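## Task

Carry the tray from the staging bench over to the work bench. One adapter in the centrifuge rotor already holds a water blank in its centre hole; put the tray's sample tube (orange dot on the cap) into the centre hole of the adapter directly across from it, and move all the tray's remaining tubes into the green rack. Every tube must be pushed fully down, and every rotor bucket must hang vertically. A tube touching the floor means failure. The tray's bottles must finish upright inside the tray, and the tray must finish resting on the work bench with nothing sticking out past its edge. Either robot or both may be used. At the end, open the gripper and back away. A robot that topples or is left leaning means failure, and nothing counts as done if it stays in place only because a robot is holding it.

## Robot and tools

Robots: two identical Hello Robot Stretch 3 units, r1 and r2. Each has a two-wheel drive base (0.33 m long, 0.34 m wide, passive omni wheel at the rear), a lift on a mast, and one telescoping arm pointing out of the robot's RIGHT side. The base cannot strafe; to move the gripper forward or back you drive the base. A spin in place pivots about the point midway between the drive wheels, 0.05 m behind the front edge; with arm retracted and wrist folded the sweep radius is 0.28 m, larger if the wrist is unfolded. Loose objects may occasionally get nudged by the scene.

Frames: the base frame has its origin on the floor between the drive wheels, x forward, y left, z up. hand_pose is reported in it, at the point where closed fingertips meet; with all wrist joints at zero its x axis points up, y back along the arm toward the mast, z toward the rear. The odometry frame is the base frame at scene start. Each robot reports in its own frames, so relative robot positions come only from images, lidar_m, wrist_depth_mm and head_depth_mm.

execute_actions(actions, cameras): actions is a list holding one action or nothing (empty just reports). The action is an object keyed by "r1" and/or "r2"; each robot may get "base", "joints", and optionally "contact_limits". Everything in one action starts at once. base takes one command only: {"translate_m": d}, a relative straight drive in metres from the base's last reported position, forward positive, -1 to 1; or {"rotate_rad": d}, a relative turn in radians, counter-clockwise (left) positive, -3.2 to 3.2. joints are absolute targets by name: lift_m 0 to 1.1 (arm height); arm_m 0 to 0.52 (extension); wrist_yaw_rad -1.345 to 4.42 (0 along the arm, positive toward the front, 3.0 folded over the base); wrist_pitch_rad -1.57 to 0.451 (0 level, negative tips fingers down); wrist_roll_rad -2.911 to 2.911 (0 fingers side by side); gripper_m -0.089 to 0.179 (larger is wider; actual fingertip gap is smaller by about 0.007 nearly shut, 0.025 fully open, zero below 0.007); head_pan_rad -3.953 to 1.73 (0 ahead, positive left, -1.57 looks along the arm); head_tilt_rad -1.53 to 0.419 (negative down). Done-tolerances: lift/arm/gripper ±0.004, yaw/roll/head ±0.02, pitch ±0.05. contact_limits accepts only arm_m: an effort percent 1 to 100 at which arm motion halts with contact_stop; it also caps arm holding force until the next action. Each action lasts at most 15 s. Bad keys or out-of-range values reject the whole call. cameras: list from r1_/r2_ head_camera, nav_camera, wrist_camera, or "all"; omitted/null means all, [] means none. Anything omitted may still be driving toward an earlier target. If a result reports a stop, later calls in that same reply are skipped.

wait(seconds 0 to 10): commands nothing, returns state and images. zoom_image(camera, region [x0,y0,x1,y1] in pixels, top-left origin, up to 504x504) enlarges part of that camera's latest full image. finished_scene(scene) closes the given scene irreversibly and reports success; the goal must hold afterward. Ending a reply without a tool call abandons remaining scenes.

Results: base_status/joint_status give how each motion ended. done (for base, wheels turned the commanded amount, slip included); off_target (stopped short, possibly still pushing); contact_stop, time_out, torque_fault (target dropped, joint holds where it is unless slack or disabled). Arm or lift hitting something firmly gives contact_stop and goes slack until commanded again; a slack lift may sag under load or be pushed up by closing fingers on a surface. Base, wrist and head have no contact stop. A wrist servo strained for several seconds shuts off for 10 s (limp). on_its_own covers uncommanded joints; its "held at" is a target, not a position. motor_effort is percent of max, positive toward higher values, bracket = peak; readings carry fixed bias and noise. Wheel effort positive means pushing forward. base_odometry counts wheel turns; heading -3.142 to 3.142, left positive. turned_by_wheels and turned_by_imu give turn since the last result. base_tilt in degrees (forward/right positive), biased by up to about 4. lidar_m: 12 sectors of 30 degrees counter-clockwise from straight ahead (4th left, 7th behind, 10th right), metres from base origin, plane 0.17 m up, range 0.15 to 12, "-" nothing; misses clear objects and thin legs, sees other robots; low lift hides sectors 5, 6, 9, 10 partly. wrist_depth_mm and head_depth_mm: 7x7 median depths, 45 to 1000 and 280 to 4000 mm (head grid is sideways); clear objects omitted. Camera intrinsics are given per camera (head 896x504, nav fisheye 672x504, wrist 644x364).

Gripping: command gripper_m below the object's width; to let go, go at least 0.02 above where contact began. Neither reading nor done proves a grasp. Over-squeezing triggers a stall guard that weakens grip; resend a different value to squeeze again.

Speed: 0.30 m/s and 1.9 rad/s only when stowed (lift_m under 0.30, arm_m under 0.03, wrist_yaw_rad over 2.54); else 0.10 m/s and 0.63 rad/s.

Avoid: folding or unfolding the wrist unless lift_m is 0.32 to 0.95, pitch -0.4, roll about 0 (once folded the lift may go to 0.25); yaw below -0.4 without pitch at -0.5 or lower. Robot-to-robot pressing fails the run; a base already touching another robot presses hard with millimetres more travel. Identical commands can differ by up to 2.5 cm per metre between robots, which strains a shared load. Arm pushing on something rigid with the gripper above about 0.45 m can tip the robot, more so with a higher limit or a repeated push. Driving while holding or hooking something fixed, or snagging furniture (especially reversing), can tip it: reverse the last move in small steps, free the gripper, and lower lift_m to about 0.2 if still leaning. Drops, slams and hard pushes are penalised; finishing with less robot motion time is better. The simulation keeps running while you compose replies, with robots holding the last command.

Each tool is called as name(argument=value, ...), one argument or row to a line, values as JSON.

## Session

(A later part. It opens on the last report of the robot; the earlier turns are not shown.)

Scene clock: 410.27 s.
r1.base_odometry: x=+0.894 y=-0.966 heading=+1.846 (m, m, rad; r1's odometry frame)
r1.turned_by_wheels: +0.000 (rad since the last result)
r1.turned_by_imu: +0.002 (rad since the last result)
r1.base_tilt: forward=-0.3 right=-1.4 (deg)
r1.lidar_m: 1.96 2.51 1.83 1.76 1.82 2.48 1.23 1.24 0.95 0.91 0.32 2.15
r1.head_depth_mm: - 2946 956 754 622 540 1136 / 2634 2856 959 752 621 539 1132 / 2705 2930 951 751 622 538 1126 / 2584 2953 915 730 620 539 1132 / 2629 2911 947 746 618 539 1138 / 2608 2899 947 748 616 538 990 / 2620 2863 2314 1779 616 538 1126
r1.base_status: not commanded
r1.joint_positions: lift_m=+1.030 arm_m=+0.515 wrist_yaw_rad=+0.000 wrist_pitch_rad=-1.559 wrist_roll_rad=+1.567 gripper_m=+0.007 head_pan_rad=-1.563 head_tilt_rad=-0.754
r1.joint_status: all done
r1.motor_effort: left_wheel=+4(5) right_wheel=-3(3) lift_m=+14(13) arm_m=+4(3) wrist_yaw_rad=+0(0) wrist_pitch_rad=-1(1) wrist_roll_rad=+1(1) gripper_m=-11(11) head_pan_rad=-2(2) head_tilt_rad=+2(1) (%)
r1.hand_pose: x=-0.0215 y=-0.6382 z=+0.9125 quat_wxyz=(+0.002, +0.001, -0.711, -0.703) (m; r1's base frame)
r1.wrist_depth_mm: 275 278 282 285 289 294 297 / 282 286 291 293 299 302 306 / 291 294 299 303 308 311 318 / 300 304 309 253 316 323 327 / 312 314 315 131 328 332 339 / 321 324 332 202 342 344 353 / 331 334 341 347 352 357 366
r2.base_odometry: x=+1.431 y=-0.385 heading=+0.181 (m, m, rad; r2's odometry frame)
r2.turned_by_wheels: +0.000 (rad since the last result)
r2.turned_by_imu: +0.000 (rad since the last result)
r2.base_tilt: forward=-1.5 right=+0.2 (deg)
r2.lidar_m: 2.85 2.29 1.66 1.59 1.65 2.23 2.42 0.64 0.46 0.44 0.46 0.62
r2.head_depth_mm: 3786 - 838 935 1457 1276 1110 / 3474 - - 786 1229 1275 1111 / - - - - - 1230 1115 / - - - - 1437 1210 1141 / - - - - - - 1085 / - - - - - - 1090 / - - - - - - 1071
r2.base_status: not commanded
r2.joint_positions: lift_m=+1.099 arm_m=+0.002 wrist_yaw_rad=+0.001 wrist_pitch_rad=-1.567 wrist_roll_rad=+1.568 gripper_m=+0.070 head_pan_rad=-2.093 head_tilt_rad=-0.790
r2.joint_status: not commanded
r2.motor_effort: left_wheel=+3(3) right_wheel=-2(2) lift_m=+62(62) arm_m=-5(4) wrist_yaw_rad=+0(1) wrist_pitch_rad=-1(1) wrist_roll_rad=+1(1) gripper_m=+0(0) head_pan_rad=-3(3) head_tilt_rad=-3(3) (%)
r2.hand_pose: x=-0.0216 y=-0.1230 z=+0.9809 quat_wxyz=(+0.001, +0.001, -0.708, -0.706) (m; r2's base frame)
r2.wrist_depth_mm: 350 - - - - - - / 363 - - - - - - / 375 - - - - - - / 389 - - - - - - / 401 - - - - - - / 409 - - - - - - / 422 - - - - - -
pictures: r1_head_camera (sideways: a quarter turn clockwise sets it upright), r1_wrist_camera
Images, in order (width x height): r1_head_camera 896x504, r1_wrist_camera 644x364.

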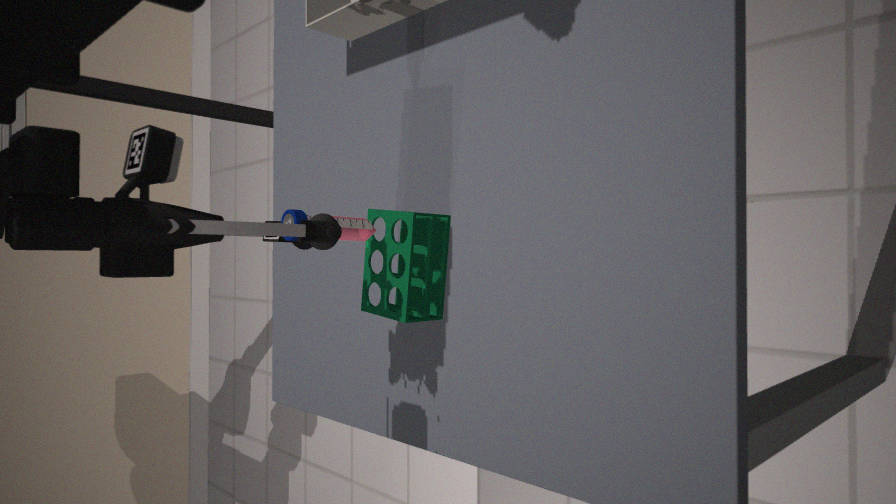

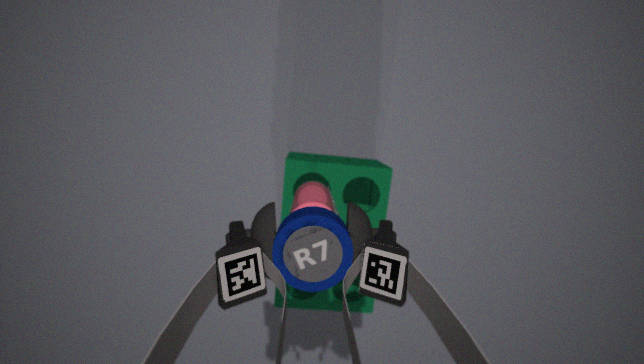

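execute_actions(
  actions=[
    {"r1":{"joints":{"lift_m":1.005}}},
  ],
  cameras=["r1_wrist_camera"],
)

execute_actions(
  actions=[
    {"r1":{"joints":{"lift_m":0.975}}},
  ],
  cameras=["r1_wrist_camera"],
)

execute_actions(
  actions=[
    {"r1":{"joints":{"gripper_m":0.06}}},
  ],
  cameras=["r1_wrist_camera","r1_head_camera"],
)

Scene clock: 419.77 s.
r1.base_odometry: x=+0.894 y=-0.966 heading=+1.846 (m, m, rad; r1's odometry frame)
r1.turned_by_wheels: +0.000 (rad since the last result)
r1.turned_by_imu: +0.001 (rad since the last result)
r1.base_tilt: forward=-0.3 right=-1.5 (deg)
r1.lidar_m: 1.96 2.51 1.83 1.75 1.83 2.47 1.24 1.25 0.95 0.91 0.32 2.14
r1.head_depth_mm: - 2953 921 755 621 541 1145 / 2664 2847 954 753 621 539 1132 / - 2890 958 751 619 540 1137 / 2633 2880 932 728 620 539 1127 / 2598 2879 948 747 618 538 1125 / 2636 2912 948 747 615 538 987 / 2607 2853 2321 1792 615 538 1132
r1.base_status: not commanded
r1.joint_positions: lift_m=+1.005 arm_m=+0.515 wrist_yaw_rad=+0.000 wrist_pitch_rad=-1.559 wrist_roll_rad=+1.567 gripper_m=+0.007 head_pan_rad=-1.563 head_tilt_rad=-0.754
r1.joint_status: all done
r1.motor_effort: left_wheel=+4(5) right_wheel=-3(3) lift_m=+14(16) arm_m=+3(4) wrist_yaw_rad=+0(0) wrist_pitch_rad=-1(1) wrist_roll_rad=+1(1) gripper_m=-11(10) head_pan_rad=-3(3) head_tilt_rad=+1(0) (%)
r1.hand_pose: x=-0.0215 y=-0.6382 z=+0.8875 quat_wxyz=(+0.002, +0.001, -0.711, -0.703) (m; r1's base frame)
r1.wrist_depth_mm: 252 255 257 262 265 269 273 / 261 262 266 270 273 279 282 / 267 271 274 278 282 285 291 / 275 278 282 226 289 296 300 / 284 290 290 131 302 306 311 / 293 297 303 187 310 319 321 / 303 306 312 319 323 330 335
r2.base_odometry: x=+1.431 y=-0.385 heading=+0.181 (m, m, rad; r2's odometry frame)
r2.turned_by_wheels: +0.000 (rad since the last result)
r2.turned_by_imu: +0.000 (rad since the last result)
r2.base_tilt: forward=-1.6 right=+0.2 (deg)
r2.lidar_m: 2.85 2.28 1.65 1.59 1.65 2.23 2.42 0.64 0.46 0.44 0.46 0.62
r2.head_depth_mm: 3786 - 837 936 1456 1279 1112 / 3498 - - 787 1231 1277 1112 / - - - - - 1234 1120 / - - - - 1439 1212 1141 / - - - - - - 1083 / - - - - - - 1089 / - - - - - - 1071
r2.base_status: not commanded
r2.joint_positions: lift_m=+1.099 arm_m=+0.002 wrist_yaw_rad=+0.001 wrist_pitch_rad=-1.567 wrist_roll_rad=+1.568 gripper_m=+0.070 head_pan_rad=-2.093 head_tilt_rad=-0.790
r2.joint_status: not commanded
r2.motor_effort: left_wheel=+3(3) right_wheel=-2(2) lift_m=+62(62) arm_m=-4(4) wrist_yaw_rad=-1(1) wrist_pitch_rad=-1(1) wrist_roll_rad=+1(1) gripper_m=+1(0) head_pan_rad=-3(3) head_tilt_rad=-2(4) (%)
r2.hand_pose: x=-0.0216 y=-0.1230 z=+0.9809 quat_wxyz=(+0.001, +0.001, -0.708, -0.706) (m; r2's base frame)
r2.wrist_depth_mm: 354 - - - - - - / 359 - - - - - - / 373 - - - - - - / 387 - - - - - - / 394 - - - - - - / 411 - - - - - - / 421 - - - - - -
pictures: r1_wrist_camera
Images, in order (width x height): r1_wrist_camera 644x364.

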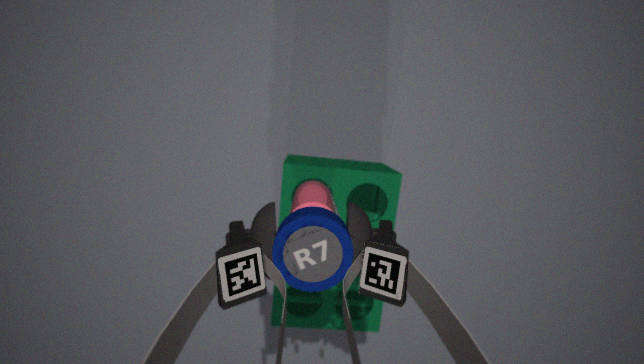

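Scene clock: 420.83 s.
r1.base_odometry: x=+0.894 y=-0.966 heading=+1.846 (m, m, rad; r1's odometry frame)
r1.turned_by_wheels: +0.000 (rad since the last result)
r1.turned_by_imu: +0.000 (rad since the last result)
r1.base_tilt: forward=-0.2 right=-1.2 (deg)
r1.lidar_m: 1.96 2.52 1.82 1.76 1.82 2.48 1.24 1.24 0.95 0.91 0.32 2.14
r1.head_depth_mm: 2442 - 919 755 621 542 1139 / - 2909 950 753 621 540 1143 / - 2900 953 752 619 538 1134 / 2611 2853 950 726 618 538 1132 / 2610 2882 946 745 620 537 1126 / 2638 2873 944 749 618 538 981 / 2597 2896 2332 1797 619 537 1122
r1.base_status: not commanded
r1.joint_positions: lift_m=+0.975 arm_m=+0.515 wrist_yaw_rad=+0.000 wrist_pitch_rad=-1.559 wrist_roll_rad=+1.567 gripper_m=+0.007 head_pan_rad=-1.563 head_tilt_rad=-0.754
r1.joint_status: all done
r1.motor_effort: left_wheel=+4(4) right_wheel=-3(3) lift_m=+14(13) arm_m=+4(4) wrist_yaw_rad=-1(1) wrist_pitch_rad=-1(1) wrist_roll_rad=+1(1) gripper_m=-11(10) head_pan_rad=-3(2) head_tilt_rad=+2(1) (%)
r1.hand_pose: x=-0.0215 y=-0.6382 z=+0.8575 quat_wxyz=(+0.002, +0.001, -0.711, -0.703) (m; r1's base frame)
r1.wrist_depth_mm: 225 227 231 234 236 240 243 / 232 233 237 241 245 247 252 / 239 241 245 248 252 256 260 / 246 250 252 195 257 264 267 / 254 257 258 131 269 273 279 / 261 266 270 171 278 283 287 / 272 272 279 239 286 293 296
r2.base_odometry: x=+1.431 y=-0.385 heading=+0.181 (m, m, rad; r2's odometry frame)
r2.turned_by_wheels: +0.000 (rad since the last result)
r2.turned_by_imu: +0.000 (rad since the last result)
r2.base_tilt: forward=-1.5 right=+0.3 (deg)
r2.lidar_m: 2.85 2.28 1.66 1.59 1.65 2.23 2.42 0.64 0.46 0.44 0.46 0.62
r2.head_depth_mm: 3745 - 839 938 1459 1272 1113 / 3490 - - 787 1233 1276 1115 / - - - - - 1227 1120 / - - - - 1435 1208 1140 / - - - - - - 1088 / - - - - - - 1091 / - - - - - - 1078
r2.base_status: not commanded
r2.joint_positions: lift_m=+1.099 arm_m=+0.002 wrist_yaw_rad=+0.001 wrist_pitch_rad=-1.567 wrist_roll_rad=+1.568 gripper_m=+0.070 head_pan_rad=-2.093 head_tilt_rad=-0.790
r2.joint_status: not commanded
r2.motor_effort: left_wheel=+3(3) right_wheel=-2(2) lift_m=+62(62) arm_m=-4(4) wrist_yaw_rad=-1(2) wrist_pitch_rad=-1(1) wrist_roll_rad=+2(1) gripper_m=+1(0) head_pan_rad=-3(4) head_tilt_rad=-3(3) (%)
r2.hand_pose: x=-0.0216 y=-0.1230 z=+0.9809 quat_wxyz=(+0.001, +0.001, -0.708, -0.706) (m; r2's base frame)
r2.wrist_depth_mm: 355 - - - - - - / 362 - - - - - - / 378 - - - - - - / 388 - - - - - - / 398 - - - - - - / 412 - - - - - - / 421 - - - - - -
pictures: r1_wrist_camera
Images, in order (width x height): r1_wrist_camera 644x364.

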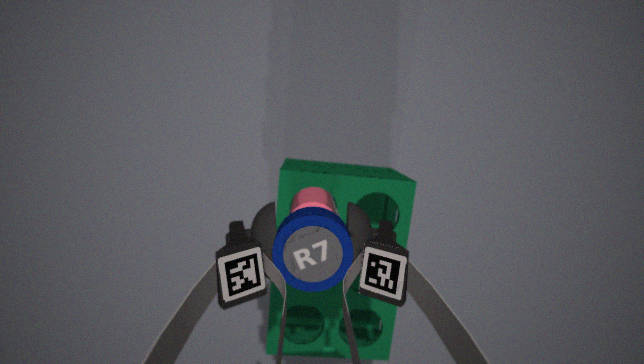

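Scene clock: 421.87 s.
r1.base_odometry: x=+0.894 y=-0.966 heading=+1.846 (m, m, rad; r1's odometry frame)
r1.turned_by_wheels: +0.000 (rad since the last result)
r1.turned_by_imu: +0.000 (rad since the last result)
r1.base_tilt: forward=-0.3 right=-1.4 (deg)
r1.lidar_m: 1.96 2.51 1.83 1.76 1.82 2.48 1.23 1.25 0.95 0.91 0.32 2.15
r1.head_depth_mm: 2435 - 923 753 621 540 1141 / - 2871 953 751 623 541 1132 / - 2889 949 751 622 540 1133 / 2634 2849 956 726 619 540 1126 / 2641 2897 945 748 618 537 1131 / 2599 2897 950 748 618 537 980 / 2670 2956 2346 1803 615 538 1128
r1.base_status: not commanded
r1.joint_positions: lift_m=+0.975 arm_m=+0.515 wrist_yaw_rad=+0.000 wrist_pitch_rad=-1.559 wrist_roll_rad=+1.567 gripper_m=+0.060 head_pan_rad=-1.563 head_tilt_rad=-0.754
r1.joint_status: all done
r1.motor_effort: left_wheel=+4(4) right_wheel=-3(3) lift_m=+14(14) arm_m=+3(3) wrist_yaw_rad=+0(0) wrist_pitch_rad=-1(1) wrist_roll_rad=+1(1) gripper_m=+1(78) head_pan_rad=-2(2) head_tilt_rad=+2(1) (%)
r1.hand_pose: x=-0.0215 y=-0.6382 z=+0.8575 quat_wxyz=(+0.002, +0.001, -0.711, -0.703) (m; r1's base frame)
r1.wrist_depth_mm: 226 227 231 234 236 241 243 / 231 234 238 241 243 248 252 / 239 242 244 248 251 255 259 / 246 249 253 196 257 264 268 / 255 256 259 136 269 273 279 / 261 264 272 208 277 283 288 / 270 274 277 240 287 292 298
r2.base_odometry: x=+1.431 y=-0.385 heading=+0.181 (m, m, rad; r2's odometry frame)
r2.turned_by_wheels: +0.000 (rad since the last result)
r2.turned_by_imu: +0.000 (rad since the last result)
r2.base_tilt: forward=-1.5 right=+0.2 (deg)
r2.lidar_m: 2.85 2.28 1.66 1.59 1.65 2.23 2.43 0.64 0.46 0.44 0.46 0.62
r2.head_depth_mm: 3787 - 836 935 1460 1277 1112 / 3489 - - 785 1222 1276 1115 / - - - - - 1233 1119 / - - - - 1439 1210 1143 / - - - - - - 1085 / - - - - - - 1087 / - - - - - - 1073
r2.base_status: not commanded
r2.joint_positions: lift_m=+1.099 arm_m=+0.002 wrist_yaw_rad=+0.001 wrist_pitch_rad=-1.567 wrist_roll_rad=+1.568 gripper_m=+0.070 head_pan_rad=-2.093 head_tilt_rad=-0.790
r2.joint_status: not commanded
r2.motor_effort: left_wheel=+3(3) right_wheel=-2(2) lift_m=+62(62) arm_m=-4(4) wrist_yaw_rad=-1(2) wrist_pitch_rad=-1(1) wrist_roll_rad=+1(1) gripper_m=+1(0) head_pan_rad=-3(3) head_tilt_rad=-3(3) (%)
r2.hand_pose: x=-0.0216 y=-0.1230 z=+0.9809 quat_wxyz=(+0.001, +0.001, -0.708, -0.706) (m; r2's base frame)
r2.wrist_depth_mm: 350 - - - - - - / 363 - - - - - - / 375 - - - - - - / 385 - - - - - - / 402 - - - - - - / 409 - - - - - - / 427 - - - - - -
pictures: r1_head_camera (sideways: a quarter turn clockwise sets it upright), r1_wrist_camera
Images, in order (width x height): r1_head_camera 896x504, r1_wrist_camera 644x364.

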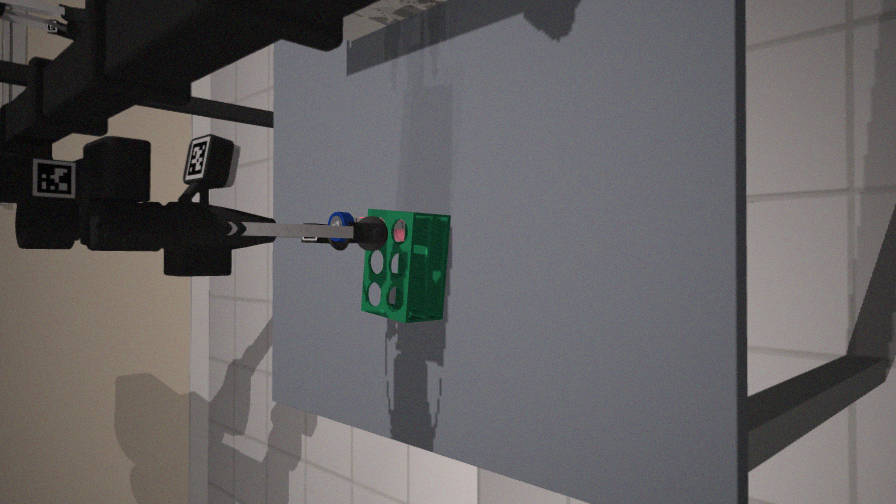

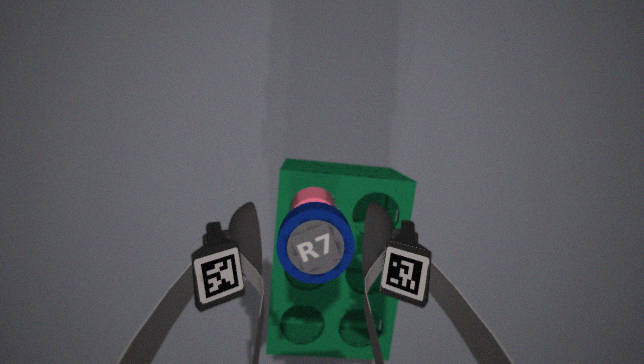

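execute_actions(
  actions=[
    {"r1":{"joints":{"lift_m":1.1}}},
  ],
  cameras=[],
)

execute_actions(
  actions=[
    {"r1":{"base":{"translate_m":-0.355},"joints":{"arm_m":0.444,"wrist_roll_rad":0.0,"head_tilt_rad":-0.84}}},
  ],
  cameras=["r1_wrist_camera","r1_head_camera"],
)

Scene clock: 433.60 s.
r1.base_odometry: x=+0.894 y=-0.966 heading=+1.846 (m, m, rad; r1's odometry frame)
r1.turned_by_wheels: +0.000 (rad since the last result)
r1.turned_by_imu: +0.001 (rad since the last result)
r1.base_tilt: forward=-0.4 right=-1.4 (deg)
r1.lidar_m: 1.96 2.51 1.82 1.75 1.82 2.48 1.23 1.25 0.95 0.91 0.32 2.14
r1.head_depth_mm: 2557 2950 951 757 621 542 1140 / 2520 2895 957 753 620 540 1136 / 2689 2909 953 750 620 539 1133 / 2725 2915 947 728 619 540 1131 / 2629 2863 951 749 616 538 1130 / 2593 2872 947 745 618 537 983 / 2628 2862 2304 1789 617 537 1122
r1.base_status: not commanded
r1.joint_positions: lift_m=+1.100 arm_m=+0.515 wrist_yaw_rad=+0.000 wrist_pitch_rad=-1.559 wrist_roll_rad=+1.567 gripper_m=+0.060 head_pan_rad=-1.563 head_tilt_rad=-0.754
r1.joint_status: all done
r1.motor_effort: left_wheel=+4(5) right_wheel=-3(3) lift_m=+22(25) arm_m=+4(3) wrist_yaw_rad=-1(0) wrist_pitch_rad=-1(1) wrist_roll_rad=+1(1) gripper_m=+1(1) head_pan_rad=-2(3) head_tilt_rad=+1(1) (%)
r1.hand_pose: x=-0.0215 y=-0.6382 z=+0.9819 quat_wxyz=(+0.002, +0.001, -0.711, -0.703) (m; r1's base frame)
r1.wrist_depth_mm: 339 341 345 351 355 361 368 / 347 352 357 361 365 372 377 / 358 361 367 372 378 385 392 / 369 373 379 321 390 397 403 / 381 386 390 365 404 411 420 / 396 398 409 411 421 426 433 / 410 412 422 428 434 442 -
r2.base_odometry: x=+1.431 y=-0.385 heading=+0.181 (m, m, rad; r2's odometry frame)
r2.turned_by_wheels: +0.000 (rad since the last result)
r2.turned_by_imu: +0.000 (rad since the last result)
r2.base_tilt: forward=-1.5 right=+0.2 (deg)
r2.lidar_m: 2.86 2.28 1.66 1.59 1.65 2.23 2.43 0.64 0.46 0.44 0.46 0.62
r2.head_depth_mm: 3766 - 836 933 1446 1272 1108 / 3525 - - 786 1231 1279 1115 / - - - - - 1229 1123 / - - - - 1440 1211 1141 / - - - - - - 1082 / - - - - - - 1087 / - - - - - - 1072
r2.base_status: not commanded
r2.joint_positions: lift_m=+1.099 arm_m=+0.002 wrist_yaw_rad=+0.001 wrist_pitch_rad=-1.567 wrist_roll_rad=+1.568 gripper_m=+0.070 head_pan_rad=-2.093 head_tilt_rad=-0.790
r2.joint_status: not commanded
r2.motor_effort: left_wheel=+3(3) right_wheel=-2(2) lift_m=+62(62) arm_m=-4(5) wrist_yaw_rad=+0(2) wrist_pitch_rad=-1(1) wrist_roll_rad=+1(1) gripper_m=+0(1) head_pan_rad=-3(3) head_tilt_rad=-4(3) (%)
r2.hand_pose: x=-0.0216 y=-0.1230 z=+0.9809 quat_wxyz=(+0.001, +0.001, -0.708, -0.706) (m; r2's base frame)
r2.wrist_depth_mm: 354 - - - - - - / 365 - - - - - - / 372 - - - - - - / 387 - - - - - - / 395 - - - - - - / 408 - - - - - - / 423 - - - - - -
pictures: none
No camera images: the call's "cameras" was empty. Leave "cameras" out to get every camera's image.

Scene clock: 438.30 s.
r1.base_odometry: x=+0.990 y=-1.308 heading=+1.846 (m, m, rad; r1's odometry frame)
r1.turned_by_wheels: +0.000 (rad since the last result)
r1.turned_by_imu: +0.002 (rad since the last result)
r1.base_tilt: forward=-0.2 right=-1.5 (deg)
r1.lidar_m: 2.31 2.51 1.82 1.75 1.82 2.48 1.07 0.89 0.95 0.92 0.95 0.59
r1.head_depth_mm: 2673 2720 800 677 591 1200 1120 / 2698 2726 744 691 590 1190 1113 / 2759 2712 835 691 589 1198 1122 / 2713 2649 722 559 589 1189 1124 / 2689 2688 850 677 587 1190 1110 / 2663 2695 848 692 587 1194 1109 / 2696 2676 840 688 585 1181 1101
r1.base_status: done
r1.joint_positions: lift_m=+1.100 arm_m=+0.444 wrist_yaw_rad=+0.000 wrist_pitch_rad=-1.559 wrist_roll_rad=+0.005 gripper_m=+0.060 head_pan_rad=-1.563 head_tilt_rad=-0.829
r1.joint_status: all done
r1.motor_effort: left_wheel=+4(6) right_wheel=-2(7) lift_m=+22(22) arm_m=-3(5) wrist_yaw_rad=+0(1) wrist_pitch_rad=-1(1) wrist_roll_rad=-2(1) gripper_m=+1(1) head_pan_rad=-2(3) head_tilt_rad=-6(15) (%)
r1.hand_pose: x=-0.0216 y=-0.5682 z=+0.9819 quat_wxyz=(+0.502, +0.496, -0.504, -0.499) (m; r1's base frame)
r1.wrist_depth_mm: 340 343 344 348 353 279 368 / 348 352 356 358 363 363 379 / 357 360 363 365 342 320 390 / 371 374 375 319 331 326 402 / 378 385 390 395 405 404 423 / 395 401 363 336 407 411 436 / 406 411 418 265 437 436 449
r2.base_odometry: x=+1.431 y=-0.385 heading=+0.181 (m, m, rad; r2's odometry frame)
r2.turned_by_wheels: +0.000 (rad since the last result)
r2.turned_by_imu: +0.000 (rad since the last result)
r2.base_tilt: forward=-1.5 right=+0.2 (deg)
r2.lidar_m: 2.86 2.29 1.66 1.59 1.65 2.24 2.42 0.64 0.46 0.45 0.46 0.62
r2.head_depth_mm: 3714 - 837 940 1457 1272 1112 / 3525 - - 783 1231 1270 1112 / - - - - - 1228 1116 / - - - - 1439 1210 1142 / - - - - - - 1085 / - - - - - - 1094 / - - - - - - 1071
r2.base_status: not commanded
r2.joint_positions: lift_m=+1.099 arm_m=+0.002 wrist_yaw_rad=+0.001 wrist_pitch_rad=-1.567 wrist_roll_rad=+1.568 gripper_m=+0.070 head_pan_rad=-2.093 head_tilt_rad=-0.790
r2.joint_status: not commanded
r2.motor_effort: left_wheel=+3(3) right_wheel=-2(2) lift_m=+62(62) arm_m=-4(4) wrist_yaw_rad=+0(0) wrist_pitch_rad=-1(1) wrist_roll_rad=+1(1) gripper_m=+1(0) head_pan_rad=-3(4) head_tilt_rad=-3(4) (%)
r2.hand_pose: x=-0.0216 y=-0.1230 z=+0.9809 quat_wxyz=(+0.001, +0.001, -0.708, -0.706) (m; r2's base frame)
r2.wrist_depth_mm: 355 - - - - - - / 365 - - - - - - / 377 - - - - - - / 389 - - - - - - / 398 - - - - - - / 410 - - - - - - / 431 - - - - - -
pictures: r1_head_camera (sideways: a quarter turn clockwise sets it upright), r1_wrist_camera
Images, in order (width x height): r1_head_camera 896x504, r1_wrist_camera 644x364.

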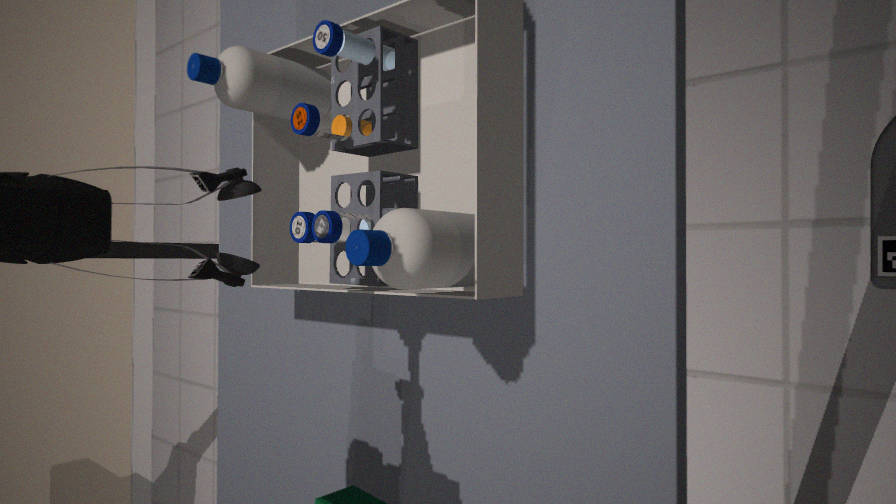

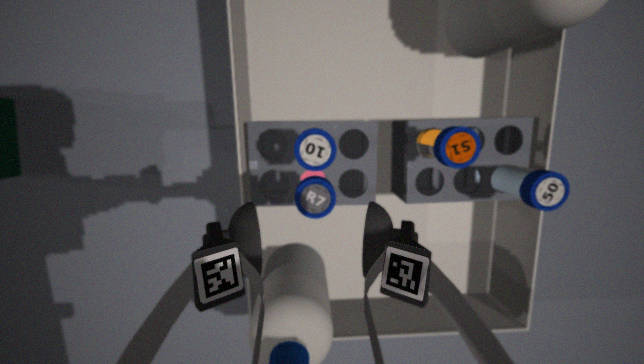

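execute_actions(
  actions=[
    {"r1":{"joints":{"arm_m":0.465,"lift_m":1.0}}},
  ],
  cameras=["r1_wrist_camera"],
)

Scene clock: 450.47 s.
r1.base_odometry: x=+0.990 y=-1.308 heading=+1.846 (m, m, rad; r1's odometry frame)
r1.turned_by_wheels: +0.000 (rad since the last result)
r1.turned_by_imu: +0.001 (rad since the last result)
r1.base_tilt: forward=-0.2 right=-1.4 (deg)
r1.lidar_m: 2.31 2.50 1.82 1.76 1.82 2.47 1.07 0.89 0.95 0.92 0.95 0.59
r1.head_depth_mm: - 2704 802 678 591 1198 1117 / 2735 2726 743 692 590 1192 1119 / 2776 2608 836 691 589 1195 1123 / 2595 1799 704 560 587 1194 1119 / 2669 2705 846 676 586 1197 1110 / 2659 2690 847 690 585 1182 1103 / 2658 2696 839 687 583 1181 1112
r1.base_status: not commanded
r1.joint_positions: lift_m=+1.000 arm_m=+0.465 wrist_yaw_rad=+0.000 wrist_pitch_rad=-1.559 wrist_roll_rad=+0.004 gripper_m=+0.060 head_pan_rad=-1.563 head_tilt_rad=-0.829
r1.joint_status: all done
r1.motor_effort: left_wheel=+4(4) right_wheel=-2(2) lift_m=+14(18) arm_m=+3(2) wrist_yaw_rad=-1(0) wrist_pitch_rad=-2(1) wrist_roll_rad=-2(2) gripper_m=+0(0) head_pan_rad=-3(2) head_tilt_rad=-5(4) (%)
r1.hand_pose: x=-0.0216 y=-0.5884 z=+0.8825 quat_wxyz=(+0.502, +0.496, -0.504, -0.498) (m; r1's base frame)
r1.wrist_depth_mm: 246 250 250 255 259 251 192 / 254 256 258 262 265 270 258 / 263 265 261 269 272 277 247 / 268 274 248 214 244 214 230 / 279 283 281 176 245 235 216 / 286 292 295 166 305 311 263 / 298 302 297 282 316 321 278
r2.base_odometry: x=+1.431 y=-0.385 heading=+0.181 (m, m, rad; r2's odometry frame)
r2.turned_by_wheels: +0.000 (rad since the last result)
r2.turned_by_imu: +0.000 (rad since the last result)
r2.base_tilt: forward=-1.5 right=+0.3 (deg)
r2.lidar_m: 2.85 2.28 1.65 1.59 1.64 2.23 2.43 0.64 0.46 0.44 0.46 0.62
r2.head_depth_mm: 3776 - 836 937 1452 1273 1115 / 3530 - - 786 1227 1270 1116 / - - - - - 1232 1117 / - - - - 1443 1213 1144 / - - - - - - 1088 / - - - - - - 1088 / - - - - - - 1073
r2.base_status: not commanded
r2.joint_positions: lift_m=+1.099 arm_m=+0.002 wrist_yaw_rad=+0.001 wrist_pitch_rad=-1.567 wrist_roll_rad=+1.568 gripper_m=+0.070 head_pan_rad=-2.093 head_tilt_rad=-0.790
r2.joint_status: not commanded
r2.motor_effort: left_wheel=+3(3) right_wheel=-2(2) lift_m=+62(62) arm_m=-5(5) wrist_yaw_rad=+0(0) wrist_pitch_rad=-1(2) wrist_roll_rad=+1(1) gripper_m=+1(1) head_pan_rad=-3(4) head_tilt_rad=-3(4) (%)
r2.hand_pose: x=-0.0216 y=-0.1230 z=+0.9809 quat_wxyz=(+0.001, +0.001, -0.708, -0.706) (m; r2's base frame)
r2.wrist_depth_mm: 353 - - - - - - / 363 - - - - - - / 370 - - - - - - / 386 - - - - - - / 399 - - - - - - / 412 - - - - - - / 423 - - - - - -
pictures: r1_wrist_camera
Images, in order (width x height): r1_wrist_camera 644x364.

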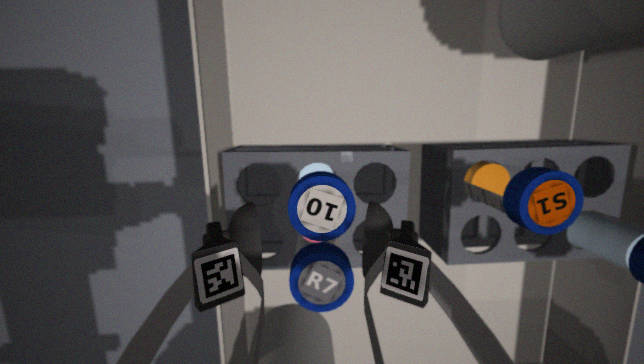

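execute_actions(
  actions=[
    {"r1":{"base":{"translate_m":-0.005},"joints":{"arm_m":0.486,"lift_m":0.99}}},
  ],
  cameras=["r1_wrist_camera"],
)

Scene clock: 454.60 s.
r1.base_odometry: x=+0.991 y=-1.313 heading=+1.846 (m, m, rad; r1's odometry frame)
r1.turned_by_wheels: +0.000 (rad since the last result)
r1.turned_by_imu: +0.001 (rad since the last result)
r1.base_tilt: forward=-0.2 right=-1.5 (deg)
r1.lidar_m: 2.31 2.50 1.82 1.75 1.81 2.48 1.06 0.89 0.95 0.92 0.95 0.60
r1.head_depth_mm: - 2622 800 675 591 1196 1120 / 2712 2723 730 696 589 1189 1117 / 2832 2625 834 688 589 1191 1125 / 2620 1784 701 558 586 1191 1121 / 2638 2748 845 682 589 1185 1112 / 2640 2728 843 692 586 1188 1104 / 2673 2686 839 691 585 1192 1106
r1.base_status: done
r1.joint_positions: lift_m=+0.990 arm_m=+0.486 wrist_yaw_rad=+0.000 wrist_pitch_rad=-1.559 wrist_roll_rad=+0.004 gripper_m=+0.060 head_pan_rad=-1.563 head_tilt_rad=-0.829
r1.joint_status: all done
r1.motor_effort: left_wheel=+5(5) right_wheel=-2(7) lift_m=+14(13) arm_m=+3(2) wrist_yaw_rad=+0(0) wrist_pitch_rad=-1(1) wrist_roll_rad=-2(2) gripper_m=+1(1) head_pan_rad=-2(2) head_tilt_rad=-5(5) (%)
r1.hand_pose: x=-0.0216 y=-0.6094 z=+0.8725 quat_wxyz=(+0.502, +0.496, -0.503, -0.498) (m; r1's base frame)
r1.wrist_depth_mm: 238 239 240 245 247 240 168 / 245 248 247 253 256 259 222 / 251 255 255 260 265 267 253 / 260 262 235 239 258 218 224 / 269 272 238 154 233 180 224 / 277 280 264 164 291 259 207 / 286 291 291 161 305 308 258
r2.base_odometry: x=+1.431 y=-0.385 heading=+0.181 (m, m, rad; r2's odometry frame)
r2.turned_by_wheels: +0.000 (rad since the last result)
r2.turned_by_imu: +0.000 (rad since the last result)
r2.base_tilt: forward=-1.5 right=+0.3 (deg)
r2.lidar_m: 2.86 2.28 1.66 1.59 1.64 2.23 2.43 0.64 0.46 0.45 0.46 0.62
r2.head_depth_mm: 3784 - 835 937 1456 1274 1116 / 3495 - - 786 1229 1276 1115 / - - - - - 1234 1118 / - - - - 1438 1213 1140 / - - - - - - 1084 / - - - - - - 1086 / - - - - - - 1071
r2.base_status: not commanded
r2.joint_positions: lift_m=+1.099 arm_m=+0.002 wrist_yaw_rad=+0.001 wrist_pitch_rad=-1.567 wrist_roll_rad=+1.568 gripper_m=+0.070 head_pan_rad=-2.093 head_tilt_rad=-0.790
r2.joint_status: not commanded
r2.motor_effort: left_wheel=+3(3) right_wheel=-2(2) lift_m=+62(62) arm_m=-4(4) wrist_yaw_rad=-1(0) wrist_pitch_rad=-1(1) wrist_roll_rad=+1(1) gripper_m=+1(0) head_pan_rad=-3(4) head_tilt_rad=-4(3) (%)
r2.hand_pose: x=-0.0216 y=-0.1230 z=+0.9809 quat_wxyz=(+0.001, +0.001, -0.708, -0.706) (m; r2's base frame)
r2.wrist_depth_mm: 354 - - - - - - / 364 - - - - - - / 371 - - - - - - / 387 - - - - - - / 399 - - - - - - / 412 - - - - - - / 425 - - - - - -
pictures: r1_wrist_camera
Images, in order (width x height): r1_wrist_camera 644x364.

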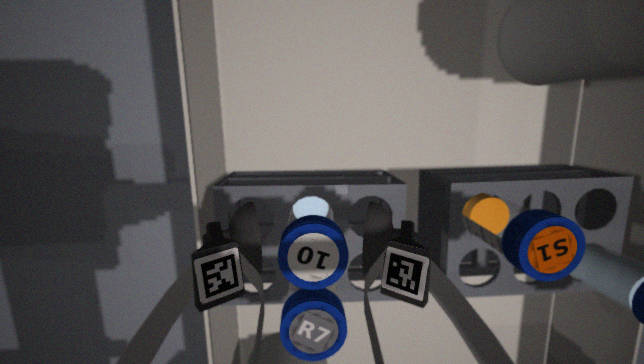

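execute_actions(
  actions=[
    {"r1":{"joints":{"arm_m":0.479,"lift_m":0.975}}},
  ],
  cameras=["r1_wrist_camera"],
)

execute_actions(
  actions=[
    {"r1":{"joints":{"gripper_m":0.006}}},
  ],
  cameras=["r1_wrist_camera"],
)

execute_actions(
  actions=[
    {"r1":{"joints":{"lift_m":1.1}}},
  ],
  cameras=["r1_wrist_camera"],
)

Scene clock: 464.47 s.
r1.base_odometry: x=+0.991 y=-1.313 heading=+1.846 (m, m, rad; r1's odometry frame)
r1.turned_by_wheels: +0.000 (rad since the last result)
r1.turned_by_imu: +0.001 (rad since the last result)
r1.base_tilt: forward=-0.2 right=-1.5 (deg)
r1.lidar_m: 2.32 2.50 1.82 1.75 1.82 2.47 1.06 0.89 0.95 0.92 0.95 0.60
r1.head_depth_mm: - 993 777 676 590 1213 1117 / 2785 2687 727 693 588 1195 1108 / - 2634 832 690 591 1189 1119 / 2565 2603 702 559 587 1189 1121 / 2664 2712 844 681 586 1188 1109 / 2651 2699 843 692 585 1187 1111 / 2669 2700 838 690 585 1189 1102
r1.base_status: not commanded
r1.joint_positions: lift_m=+0.975 arm_m=+0.479 wrist_yaw_rad=+0.000 wrist_pitch_rad=-1.559 wrist_roll_rad=+0.004 gripper_m=+0.060 head_pan_rad=-1.563 head_tilt_rad=-0.829
r1.joint_status: all done
r1.motor_effort: left_wheel=+5(5) right_wheel=-2(2) lift_m=+14(14) arm_m=-3(3) wrist_yaw_rad=+0(0) wrist_pitch_rad=-1(1) wrist_roll_rad=-2(2) gripper_m=+0(1) head_pan_rad=-3(3) head_tilt_rad=-6(5) (%)
r1.hand_pose: x=-0.0216 y=-0.6032 z=+0.8575 quat_wxyz=(+0.502, +0.496, -0.503, -0.498) (m; r1's base frame)
r1.wrist_depth_mm: 225 226 227 231 234 234 173 / 232 233 234 237 241 245 231 / 237 239 240 246 250 252 253 / 245 248 203 222 230 200 223 / 253 257 198 134 232 196 141 / 263 264 206 143 277 215 200 / 271 274 263 143 287 291 257
r2.base_odometry: x=+1.431 y=-0.385 heading=+0.181 (m, m, rad; r2's odometry frame)
r2.turned_by_wheels: +0.000 (rad since the last result)
r2.turned_by_imu: +0.000 (rad since the last result)
r2.base_tilt: forward=-1.6 right=+0.3 (deg)
r2.lidar_m: 2.85 2.28 1.65 1.59 1.65 2.23 2.43 0.64 0.46 0.44 0.46 0.62
r2.head_depth_mm: 3802 - 838 937 1452 1273 1111 / 3485 - - 786 1233 1278 1109 / - - - - - 1228 1117 / - - - - 1438 1208 1141 / - - - - - - 1085 / - - - - - - 1090 / - - - - - - 1076
r2.base_status: not commanded
r2.joint_positions: lift_m=+1.099 arm_m=+0.002 wrist_yaw_rad=+0.001 wrist_pitch_rad=-1.567 wrist_roll_rad=+1.568 gripper_m=+0.070 head_pan_rad=-2.093 head_tilt_rad=-0.790
r2.joint_status: not commanded
r2.motor_effort: left_wheel=+3(3) right_wheel=-2(2) lift_m=+62(62) arm_m=-4(4) wrist_yaw_rad=+0(0) wrist_pitch_rad=-1(1) wrist_roll_rad=+1(1) gripper_m=+0(1) head_pan_rad=-3(3) head_tilt_rad=-3(4) (%)
r2.hand_pose: x=-0.0216 y=-0.1230 z=+0.9809 quat_wxyz=(+0.001, +0.001, -0.708, -0.706) (m; r2's base frame)
r2.wrist_depth_mm: 351 - - - - - - / 362 - - - - - - / 376 - - - - - - / 383 - - - - - - / 397 - - - - - - / 411 - - - - - - / 421 - - - - - -
pictures: r1_wrist_camera
Images, in order (width x height): r1_wrist_camera 644x364.

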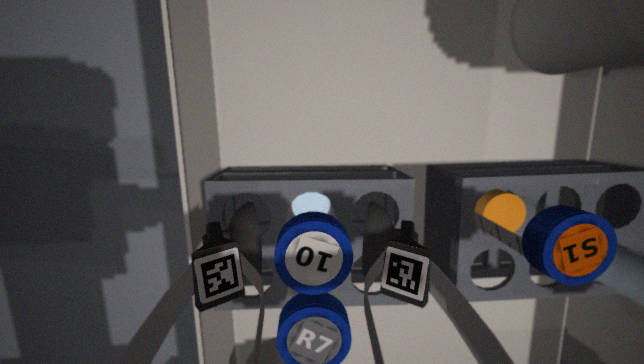

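Scene clock: 465.50 s.
r1.base_odometry: x=+0.991 y=-1.313 heading=+1.846 (m, m, rad; r1's odometry frame)
r1.turned_by_wheels: +0.000 (rad since the last result)
r1.turned_by_imu: +0.000 (rad since the last result)
r1.base_tilt: forward=-0.1 right=-1.4 (deg)
r1.lidar_m: 2.32 2.50 1.83 1.75 1.81 2.48 1.06 0.89 0.95 0.92 0.95 0.60
r1.head_depth_mm: - 996 774 677 591 1196 1112 / 2772 2705 730 696 589 1193 1112 / - 2637 837 692 589 1198 1124 / 2578 2644 704 559 586 1188 1125 / 2722 2713 847 678 588 1191 1109 / 2663 2704 843 693 586 1185 1111 / 2641 2700 839 687 585 1183 1107
r1.base_status: not commanded
r1.joint_positions: lift_m=+0.975 arm_m=+0.479 wrist_yaw_rad=+0.000 wrist_pitch_rad=-1.559 wrist_roll_rad=+0.004 gripper_m=+0.007 head_pan_rad=-1.563 head_tilt_rad=-0.829
r1.joint_status: all done
r1.motor_effort: left_wheel=+5(5) right_wheel=-2(2) lift_m=+13(14) arm_m=-3(3) wrist_yaw_rad=+0(0) wrist_pitch_rad=+0(1) wrist_roll_rad=-2(2) gripper_m=-12(85) head_pan_rad=-2(3) head_tilt_rad=-4(6) (%)
r1.hand_pose: x=-0.0216 y=-0.6032 z=+0.8575 quat_wxyz=(+0.502, +0.496, -0.503, -0.498) (m; r1's base frame)
r1.wrist_depth_mm: 224 226 227 231 233 234 173 / 231 232 233 238 242 244 231 / 238 240 240 245 251 253 253 / 245 249 204 219 231 200 223 / 254 257 199 131 233 195 141 / 261 264 204 134 262 216 200 / 270 275 263 143 287 290 257
r2.base_odometry: x=+1.431 y=-0.385 heading=+0.181 (m, m, rad; r2's odometry frame)
r2.turned_by_wheels: +0.000 (rad since the last result)
r2.turned_by_imu: +0.000 (rad since the last result)
r2.base_tilt: forward=-1.5 right=+0.3 (deg)
r2.lidar_m: 2.85 2.28 1.66 1.59 1.65 2.24 2.42 0.64 0.46 0.45 0.46 0.62
r2.head_depth_mm: 3746 - 837 938 1462 1274 1112 / 3511 - - 786 1225 1277 1114 / - - - - - 1229 1119 / - - - - 1443 1208 1140 / - - - - - - 1082 / - - - - - - 1088 / - - - - - - 1074
r2.base_status: not commanded
r2.joint_positions: lift_m=+1.099 arm_m=+0.002 wrist_yaw_rad=+0.001 wrist_pitch_rad=-1.567 wrist_roll_rad=+1.568 gripper_m=+0.070 head_pan_rad=-2.093 head_tilt_rad=-0.790
r2.joint_status: not commanded
r2.motor_effort: left_wheel=+3(3) right_wheel=-2(2) lift_m=+62(62) arm_m=-4(4) wrist_yaw_rad=-1(0) wrist_pitch_rad=-1(1) wrist_roll_rad=+1(1) gripper_m=+0(1) head_pan_rad=-3(4) head_tilt_rad=-3(3) (%)
r2.hand_pose: x=-0.0216 y=-0.1230 z=+0.9809 quat_wxyz=(+0.001, +0.001, -0.708, -0.706) (m; r2's base frame)
r2.wrist_depth_mm: 353 - - - - - - / 364 - - - - - - / 375 - - - - - - / 387 - - - - - - / 397 - - - - - - / 407 - - - - - - / 430 - - - - - -
pictures: r1_wrist_camera
Images, in order (width x height): r1_wrist_camera 644x364.

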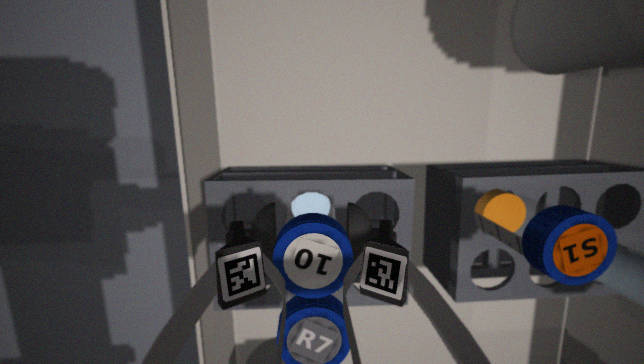

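Scene clock: 467.47 s.
r1.base_odometry: x=+0.991 y=-1.313 heading=+1.846 (m, m, rad; r1's odometry frame)
r1.turned_by_wheels: +0.000 (rad since the last result)
r1.turned_by_imu: +0.000 (rad since the last result)
r1.base_tilt: forward=-0.2 right=-1.4 (deg)
r1.lidar_m: 2.31 2.51 1.82 1.75 1.82 2.48 1.07 0.89 0.95 0.92 0.95 0.60
r1.head_depth_mm: 2696 2727 820 674 589 1196 1122 / 2656 2721 731 693 589 1205 1112 / 2796 2704 835 693 589 1187 1125 / 2671 2605 702 557 588 1195 1121 / 2684 2700 848 681 587 1186 1104 / 2698 2659 844 694 587 1198 1105 / 2651 2681 839 692 586 1190 1105
r1.base_status: not commanded
r1.joint_positions: lift_m=+1.100 arm_m=+0.479 wrist_yaw_rad=+0.000 wrist_pitch_rad=-1.559 wrist_roll_rad=+0.004 gripper_m=+0.007 head_pan_rad=-1.563 head_tilt_rad=-0.829
r1.joint_status: all done
r1.motor_effort: left_wheel=+5(5) right_wheel=-2(2) lift_m=+22(22) arm_m=-3(3) wrist_yaw_rad=-1(0) wrist_pitch_rad=-1(2) wrist_roll_rad=-2(2) gripper_m=-10(10) head_pan_rad=-1(3) head_tilt_rad=-5(5) (%)
r1.hand_pose: x=-0.0216 y=-0.6032 z=+0.9819 quat_wxyz=(+0.502, +0.496, -0.503, -0.498) (m; r1's base frame)
r1.wrist_depth_mm: 336 343 345 348 353 240 218 / 347 353 352 360 365 305 380 / 358 362 363 370 374 354 389 / 369 370 373 322 325 333 403 / 380 387 387 130 393 339 417 / 393 401 399 134 417 417 435 / 404 411 416 309 386 408 453
r2.base_odometry: x=+1.431 y=-0.385 heading=+0.181 (m, m, rad; r2's odometry frame)
r2.turned_by_wheels: +0.000 (rad since the last result)
r2.turned_by_imu: +0.000 (rad since the last result)
r2.base_tilt: forward=-1.5 right=+0.3 (deg)
r2.lidar_m: 2.85 2.28 1.66 1.59 1.65 2.24 2.42 0.64 0.46 0.44 0.46 0.62
r2.head_depth_mm: 3738 - 836 940 1455 1274 1111 / 3508 - - 786 1231 1281 1115 / - - - - - 1231 1117 / - - - - 1434 1214 1141 / - - - - - - 1084 / - - - - - - 1090 / - - - - - - 1074
r2.base_status: not commanded
r2.joint_positions: lift_m=+1.099 arm_m=+0.002 wrist_yaw_rad=+0.001 wrist_pitch_rad=-1.567 wrist_roll_rad=+1.568 gripper_m=+0.070 head_pan_rad=-2.093 head_tilt_rad=-0.790
r2.joint_status: not commanded
r2.motor_effort: left_wheel=+3(3) right_wheel=-2(2) lift_m=+62(62) arm_m=-4(4) wrist_yaw_rad=-1(0) wrist_pitch_rad=-2(1) wrist_roll_rad=+1(1) gripper_m=+0(0) head_pan_rad=-4(3) head_tilt_rad=-3(3) (%)
r2.hand_pose: x=-0.0216 y=-0.1230 z=+0.9809 quat_wxyz=(+0.001, +0.001, -0.708, -0.706) (m; r2's base frame)
r2.wrist_depth_mm: 353 - - - - - - / 362 - - - - - - / 376 - - - - - - / 391 - - - - - - / 397 - - - - - - / 411 - - - - - - / 424 - - - - - -
pictures: r1_wrist_camera
Images, in order (width x height): r1_wrist_camera 644x364.

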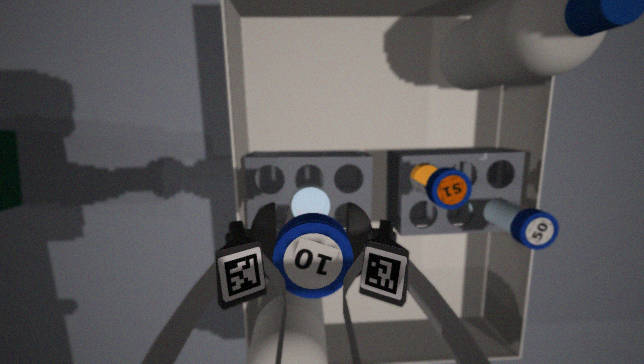

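execute_actions(
  actions=[
    {"r1":{"base":{"translate_m":0.36},"joints":{"arm_m":0.475}}},
  ],
  cameras=["r1_wrist_camera"],
)

execute_actions(
  actions=[
    {"r1":{"joints":{"lift_m":1.045}}},
  ],
  cameras=["r1_wrist_camera","r1_head_camera"],
)

Scene clock: 476.97 s.
r1.base_odometry: x=+0.894 y=-0.966 heading=+1.846 (m, m, rad; r1's odometry frame)
r1.turned_by_wheels: +0.000 (rad since the last result)
r1.turned_by_imu: +0.001 (rad since the last result)
r1.base_tilt: forward=-0.3 right=-1.3 (deg)
r1.lidar_m: 1.96 2.51 1.83 1.76 1.82 2.48 1.24 1.24 0.95 0.91 0.32 2.14
r1.head_depth_mm: 2731 2723 825 697 590 1190 1116 / 2599 2638 853 695 592 1209 1121 / 2724 2732 851 694 590 1196 1128 / 2763 2772 730 694 588 1194 1124 / 2684 2704 844 692 586 1193 1110 / 2653 2718 844 691 585 702 1092 / 2672 2684 2084 729 585 702 1114
r1.base_status: done
r1.joint_positions: lift_m=+1.100 arm_m=+0.475 wrist_yaw_rad=+0.000 wrist_pitch_rad=-1.559 wrist_roll_rad=+0.004 gripper_m=+0.007 head_pan_rad=-1.563 head_tilt_rad=-0.829
r1.joint_status: all done
r1.motor_effort: left_wheel=+4(9) right_wheel=-3(4) lift_m=+22(22) arm_m=-3(2) wrist_yaw_rad=+0(0) wrist_pitch_rad=-1(1) wrist_roll_rad=-2(2) gripper_m=-11(11) head_pan_rad=-2(2) head_tilt_rad=-6(5) (%)
r1.hand_pose: x=-0.0216 y=-0.5992 z=+0.9819 quat_wxyz=(+0.502, +0.496, -0.503, -0.498) (m; r1's base frame)
r1.wrist_depth_mm: - 341 347 353 354 361 340 / - 351 356 361 365 375 343 / - 363 362 366 378 385 346 / - 373 374 351 392 395 343 / - 385 388 131 406 409 366 / - 399 410 134 421 422 354 / - 412 422 428 434 442 347
r2.base_odometry: x=+1.431 y=-0.385 heading=+0.181 (m, m, rad; r2's odometry frame)
r2.turned_by_wheels: +0.000 (rad since the last result)
r2.turned_by_imu: +0.000 (rad since the last result)
r2.base_tilt: forward=-1.5 right=+0.2 (deg)
r2.lidar_m: 2.85 2.28 1.66 1.59 1.64 2.24 2.42 0.64 0.46 0.44 0.46 0.62
r2.head_depth_mm: 3784 - 835 938 1463 1278 1113 / 3508 - - 785 1231 1275 1111 / - - - - - 1233 1120 / - - - - 1435 1207 1141 / - - - - - - 1088 / - - - - - - 1088 / - - - - - - 1071
r2.base_status: not commanded
r2.joint_positions: lift_m=+1.099 arm_m=+0.002 wrist_yaw_rad=+0.001 wrist_pitch_rad=-1.567 wrist_roll_rad=+1.568 gripper_m=+0.070 head_pan_rad=-2.093 head_tilt_rad=-0.790
r2.joint_status: not commanded
r2.motor_effort: left_wheel=+3(3) right_wheel=-2(1) lift_m=+62(62) arm_m=-4(4) wrist_yaw_rad=+1(1) wrist_pitch_rad=-1(1) wrist_roll_rad=+1(1) gripper_m=+0(0) head_pan_rad=-3(4) head_tilt_rad=-4(4) (%)
r2.hand_pose: x=-0.0216 y=-0.1230 z=+0.9809 quat_wxyz=(+0.001, +0.001, -0.708, -0.706) (m; r2's base frame)
r2.wrist_depth_mm: 354 - - - - - - / 365 - - - - - - / 378 - - - - - - / 386 - - - - - - / 397 - - - - - - / 410 - - - - - - / 428 - - - - - -
pictures: r1_wrist_camera
Images, in order (width x height): r1_wrist_camera 644x364.

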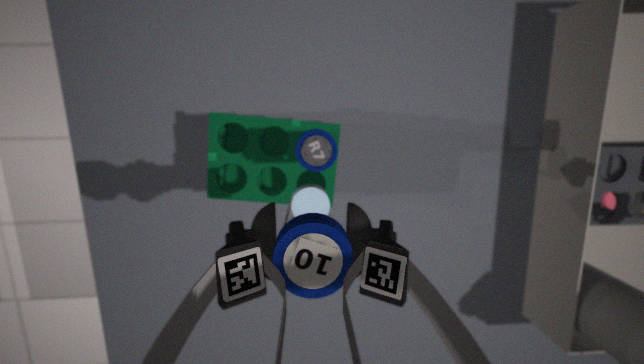

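Scene clock: 478.30 s.
r1.base_odometry: x=+0.894 y=-0.966 heading=+1.846 (m, m, rad; r1's odometry frame)
r1.turned_by_wheels: +0.000 (rad since the last result)
r1.turned_by_imu: +0.000 (rad since the last result)
r1.base_tilt: forward=-0.2 right=-1.5 (deg)
r1.lidar_m: 1.96 2.51 1.82 1.75 1.82 2.47 1.23 1.25 0.95 0.91 0.32 2.14
r1.head_depth_mm: 2685 2734 824 699 591 1204 1114 / 2615 2613 850 697 590 1195 1115 / 2704 2749 840 695 589 1193 1121 / 2651 2688 740 694 588 1195 1123 / 2671 2713 846 694 587 1187 1113 / 2707 2716 844 690 587 705 1093 / 2622 2635 2117 730 584 702 1104
r1.base_status: not commanded
r1.joint_positions: lift_m=+1.045 arm_m=+0.475 wrist_yaw_rad=+0.000 wrist_pitch_rad=-1.559 wrist_roll_rad=+0.004 gripper_m=+0.007 head_pan_rad=-1.563 head_tilt_rad=-0.829
r1.joint_status: all done
r1.motor_effort: left_wheel=+4(4) right_wheel=-2(3) lift_m=+14(20) arm_m=-3(3) wrist_yaw_rad=+0(1) wrist_pitch_rad=-1(1) wrist_roll_rad=-2(2) gripper_m=-11(11) head_pan_rad=-2(3) head_tilt_rad=-5(5) (%)
r1.hand_pose: x=-0.0216 y=-0.5992 z=+0.9275 quat_wxyz=(+0.502, +0.496, -0.503, -0.498) (m; r1's base frame)
r1.wrist_depth_mm: 287 292 294 299 305 307 308 / 298 301 303 308 311 319 313 / 308 310 292 313 324 327 314 / 317 319 265 263 337 338 315 / - 328 332 131 344 353 314 / - 341 347 134 358 362 317 / - 349 359 363 370 375 320
r2.base_odometry: x=+1.431 y=-0.385 heading=+0.181 (m, m, rad; r2's odometry frame)
r2.turned_by_wheels: +0.000 (rad since the last result)
r2.turned_by_imu: +0.000 (rad since the last result)
r2.base_tilt: forward=-1.5 right=+0.3 (deg)
r2.lidar_m: 2.85 2.28 1.66 1.59 1.65 2.23 2.42 0.64 0.46 0.44 0.46 0.62
r2.head_depth_mm: 3770 - 838 937 1456 1278 1112 / 3532 - - 785 1231 1281 1115 / - - - - - 1229 1114 / - - - - 1439 1209 1142 / - - - - - - 1087 / - - - - - - 1090 / - - - - - - 1075
r2.base_status: not commanded
r2.joint_positions: lift_m=+1.099 arm_m=+0.002 wrist_yaw_rad=+0.001 wrist_pitch_rad=-1.567 wrist_roll_rad=+1.568 gripper_m=+0.070 head_pan_rad=-2.093 head_tilt_rad=-0.790
r2.joint_status: not commanded
r2.motor_effort: left_wheel=+3(3) right_wheel=-2(2) lift_m=+62(62) arm_m=-4(4) wrist_yaw_rad=+1(1) wrist_pitch_rad=-1(1) wrist_roll_rad=+2(1) gripper_m=+0(0) head_pan_rad=-3(3) head_tilt_rad=-3(3) (%)
r2.hand_pose: x=-0.0216 y=-0.1230 z=+0.9809 quat_wxyz=(+0.001, +0.001, -0.708, -0.706) (m; r2's base frame)
r2.wrist_depth_mm: 354 - - - - - - / 364 - - - - - - / 376 - - - - - - / 385 - - - - - - / 400 - - - - - - / 410 - - - - - - / 423 - - - - - -
pictures: r1_head_camera (sideways: a quarter turn clockwise sets it upright), r1_wrist_camera
Images, in order (width x height): r1_head_camera 896x504, r1_wrist_camera 644x364.

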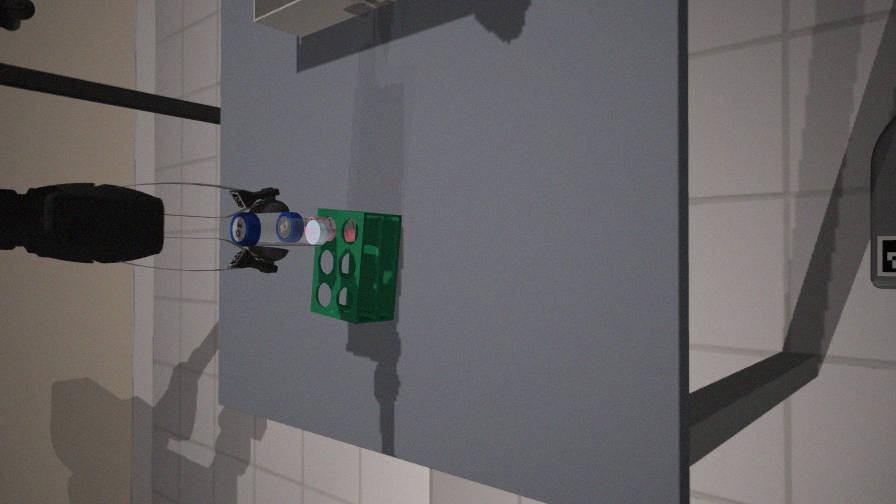

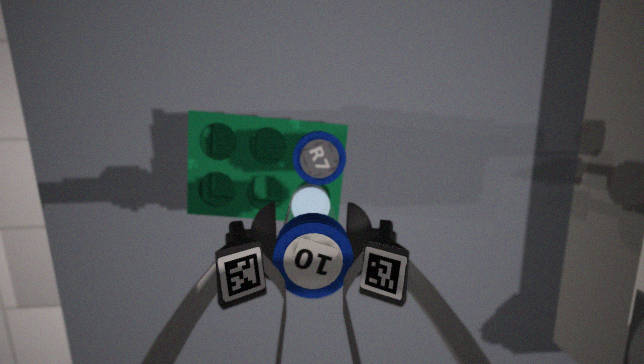

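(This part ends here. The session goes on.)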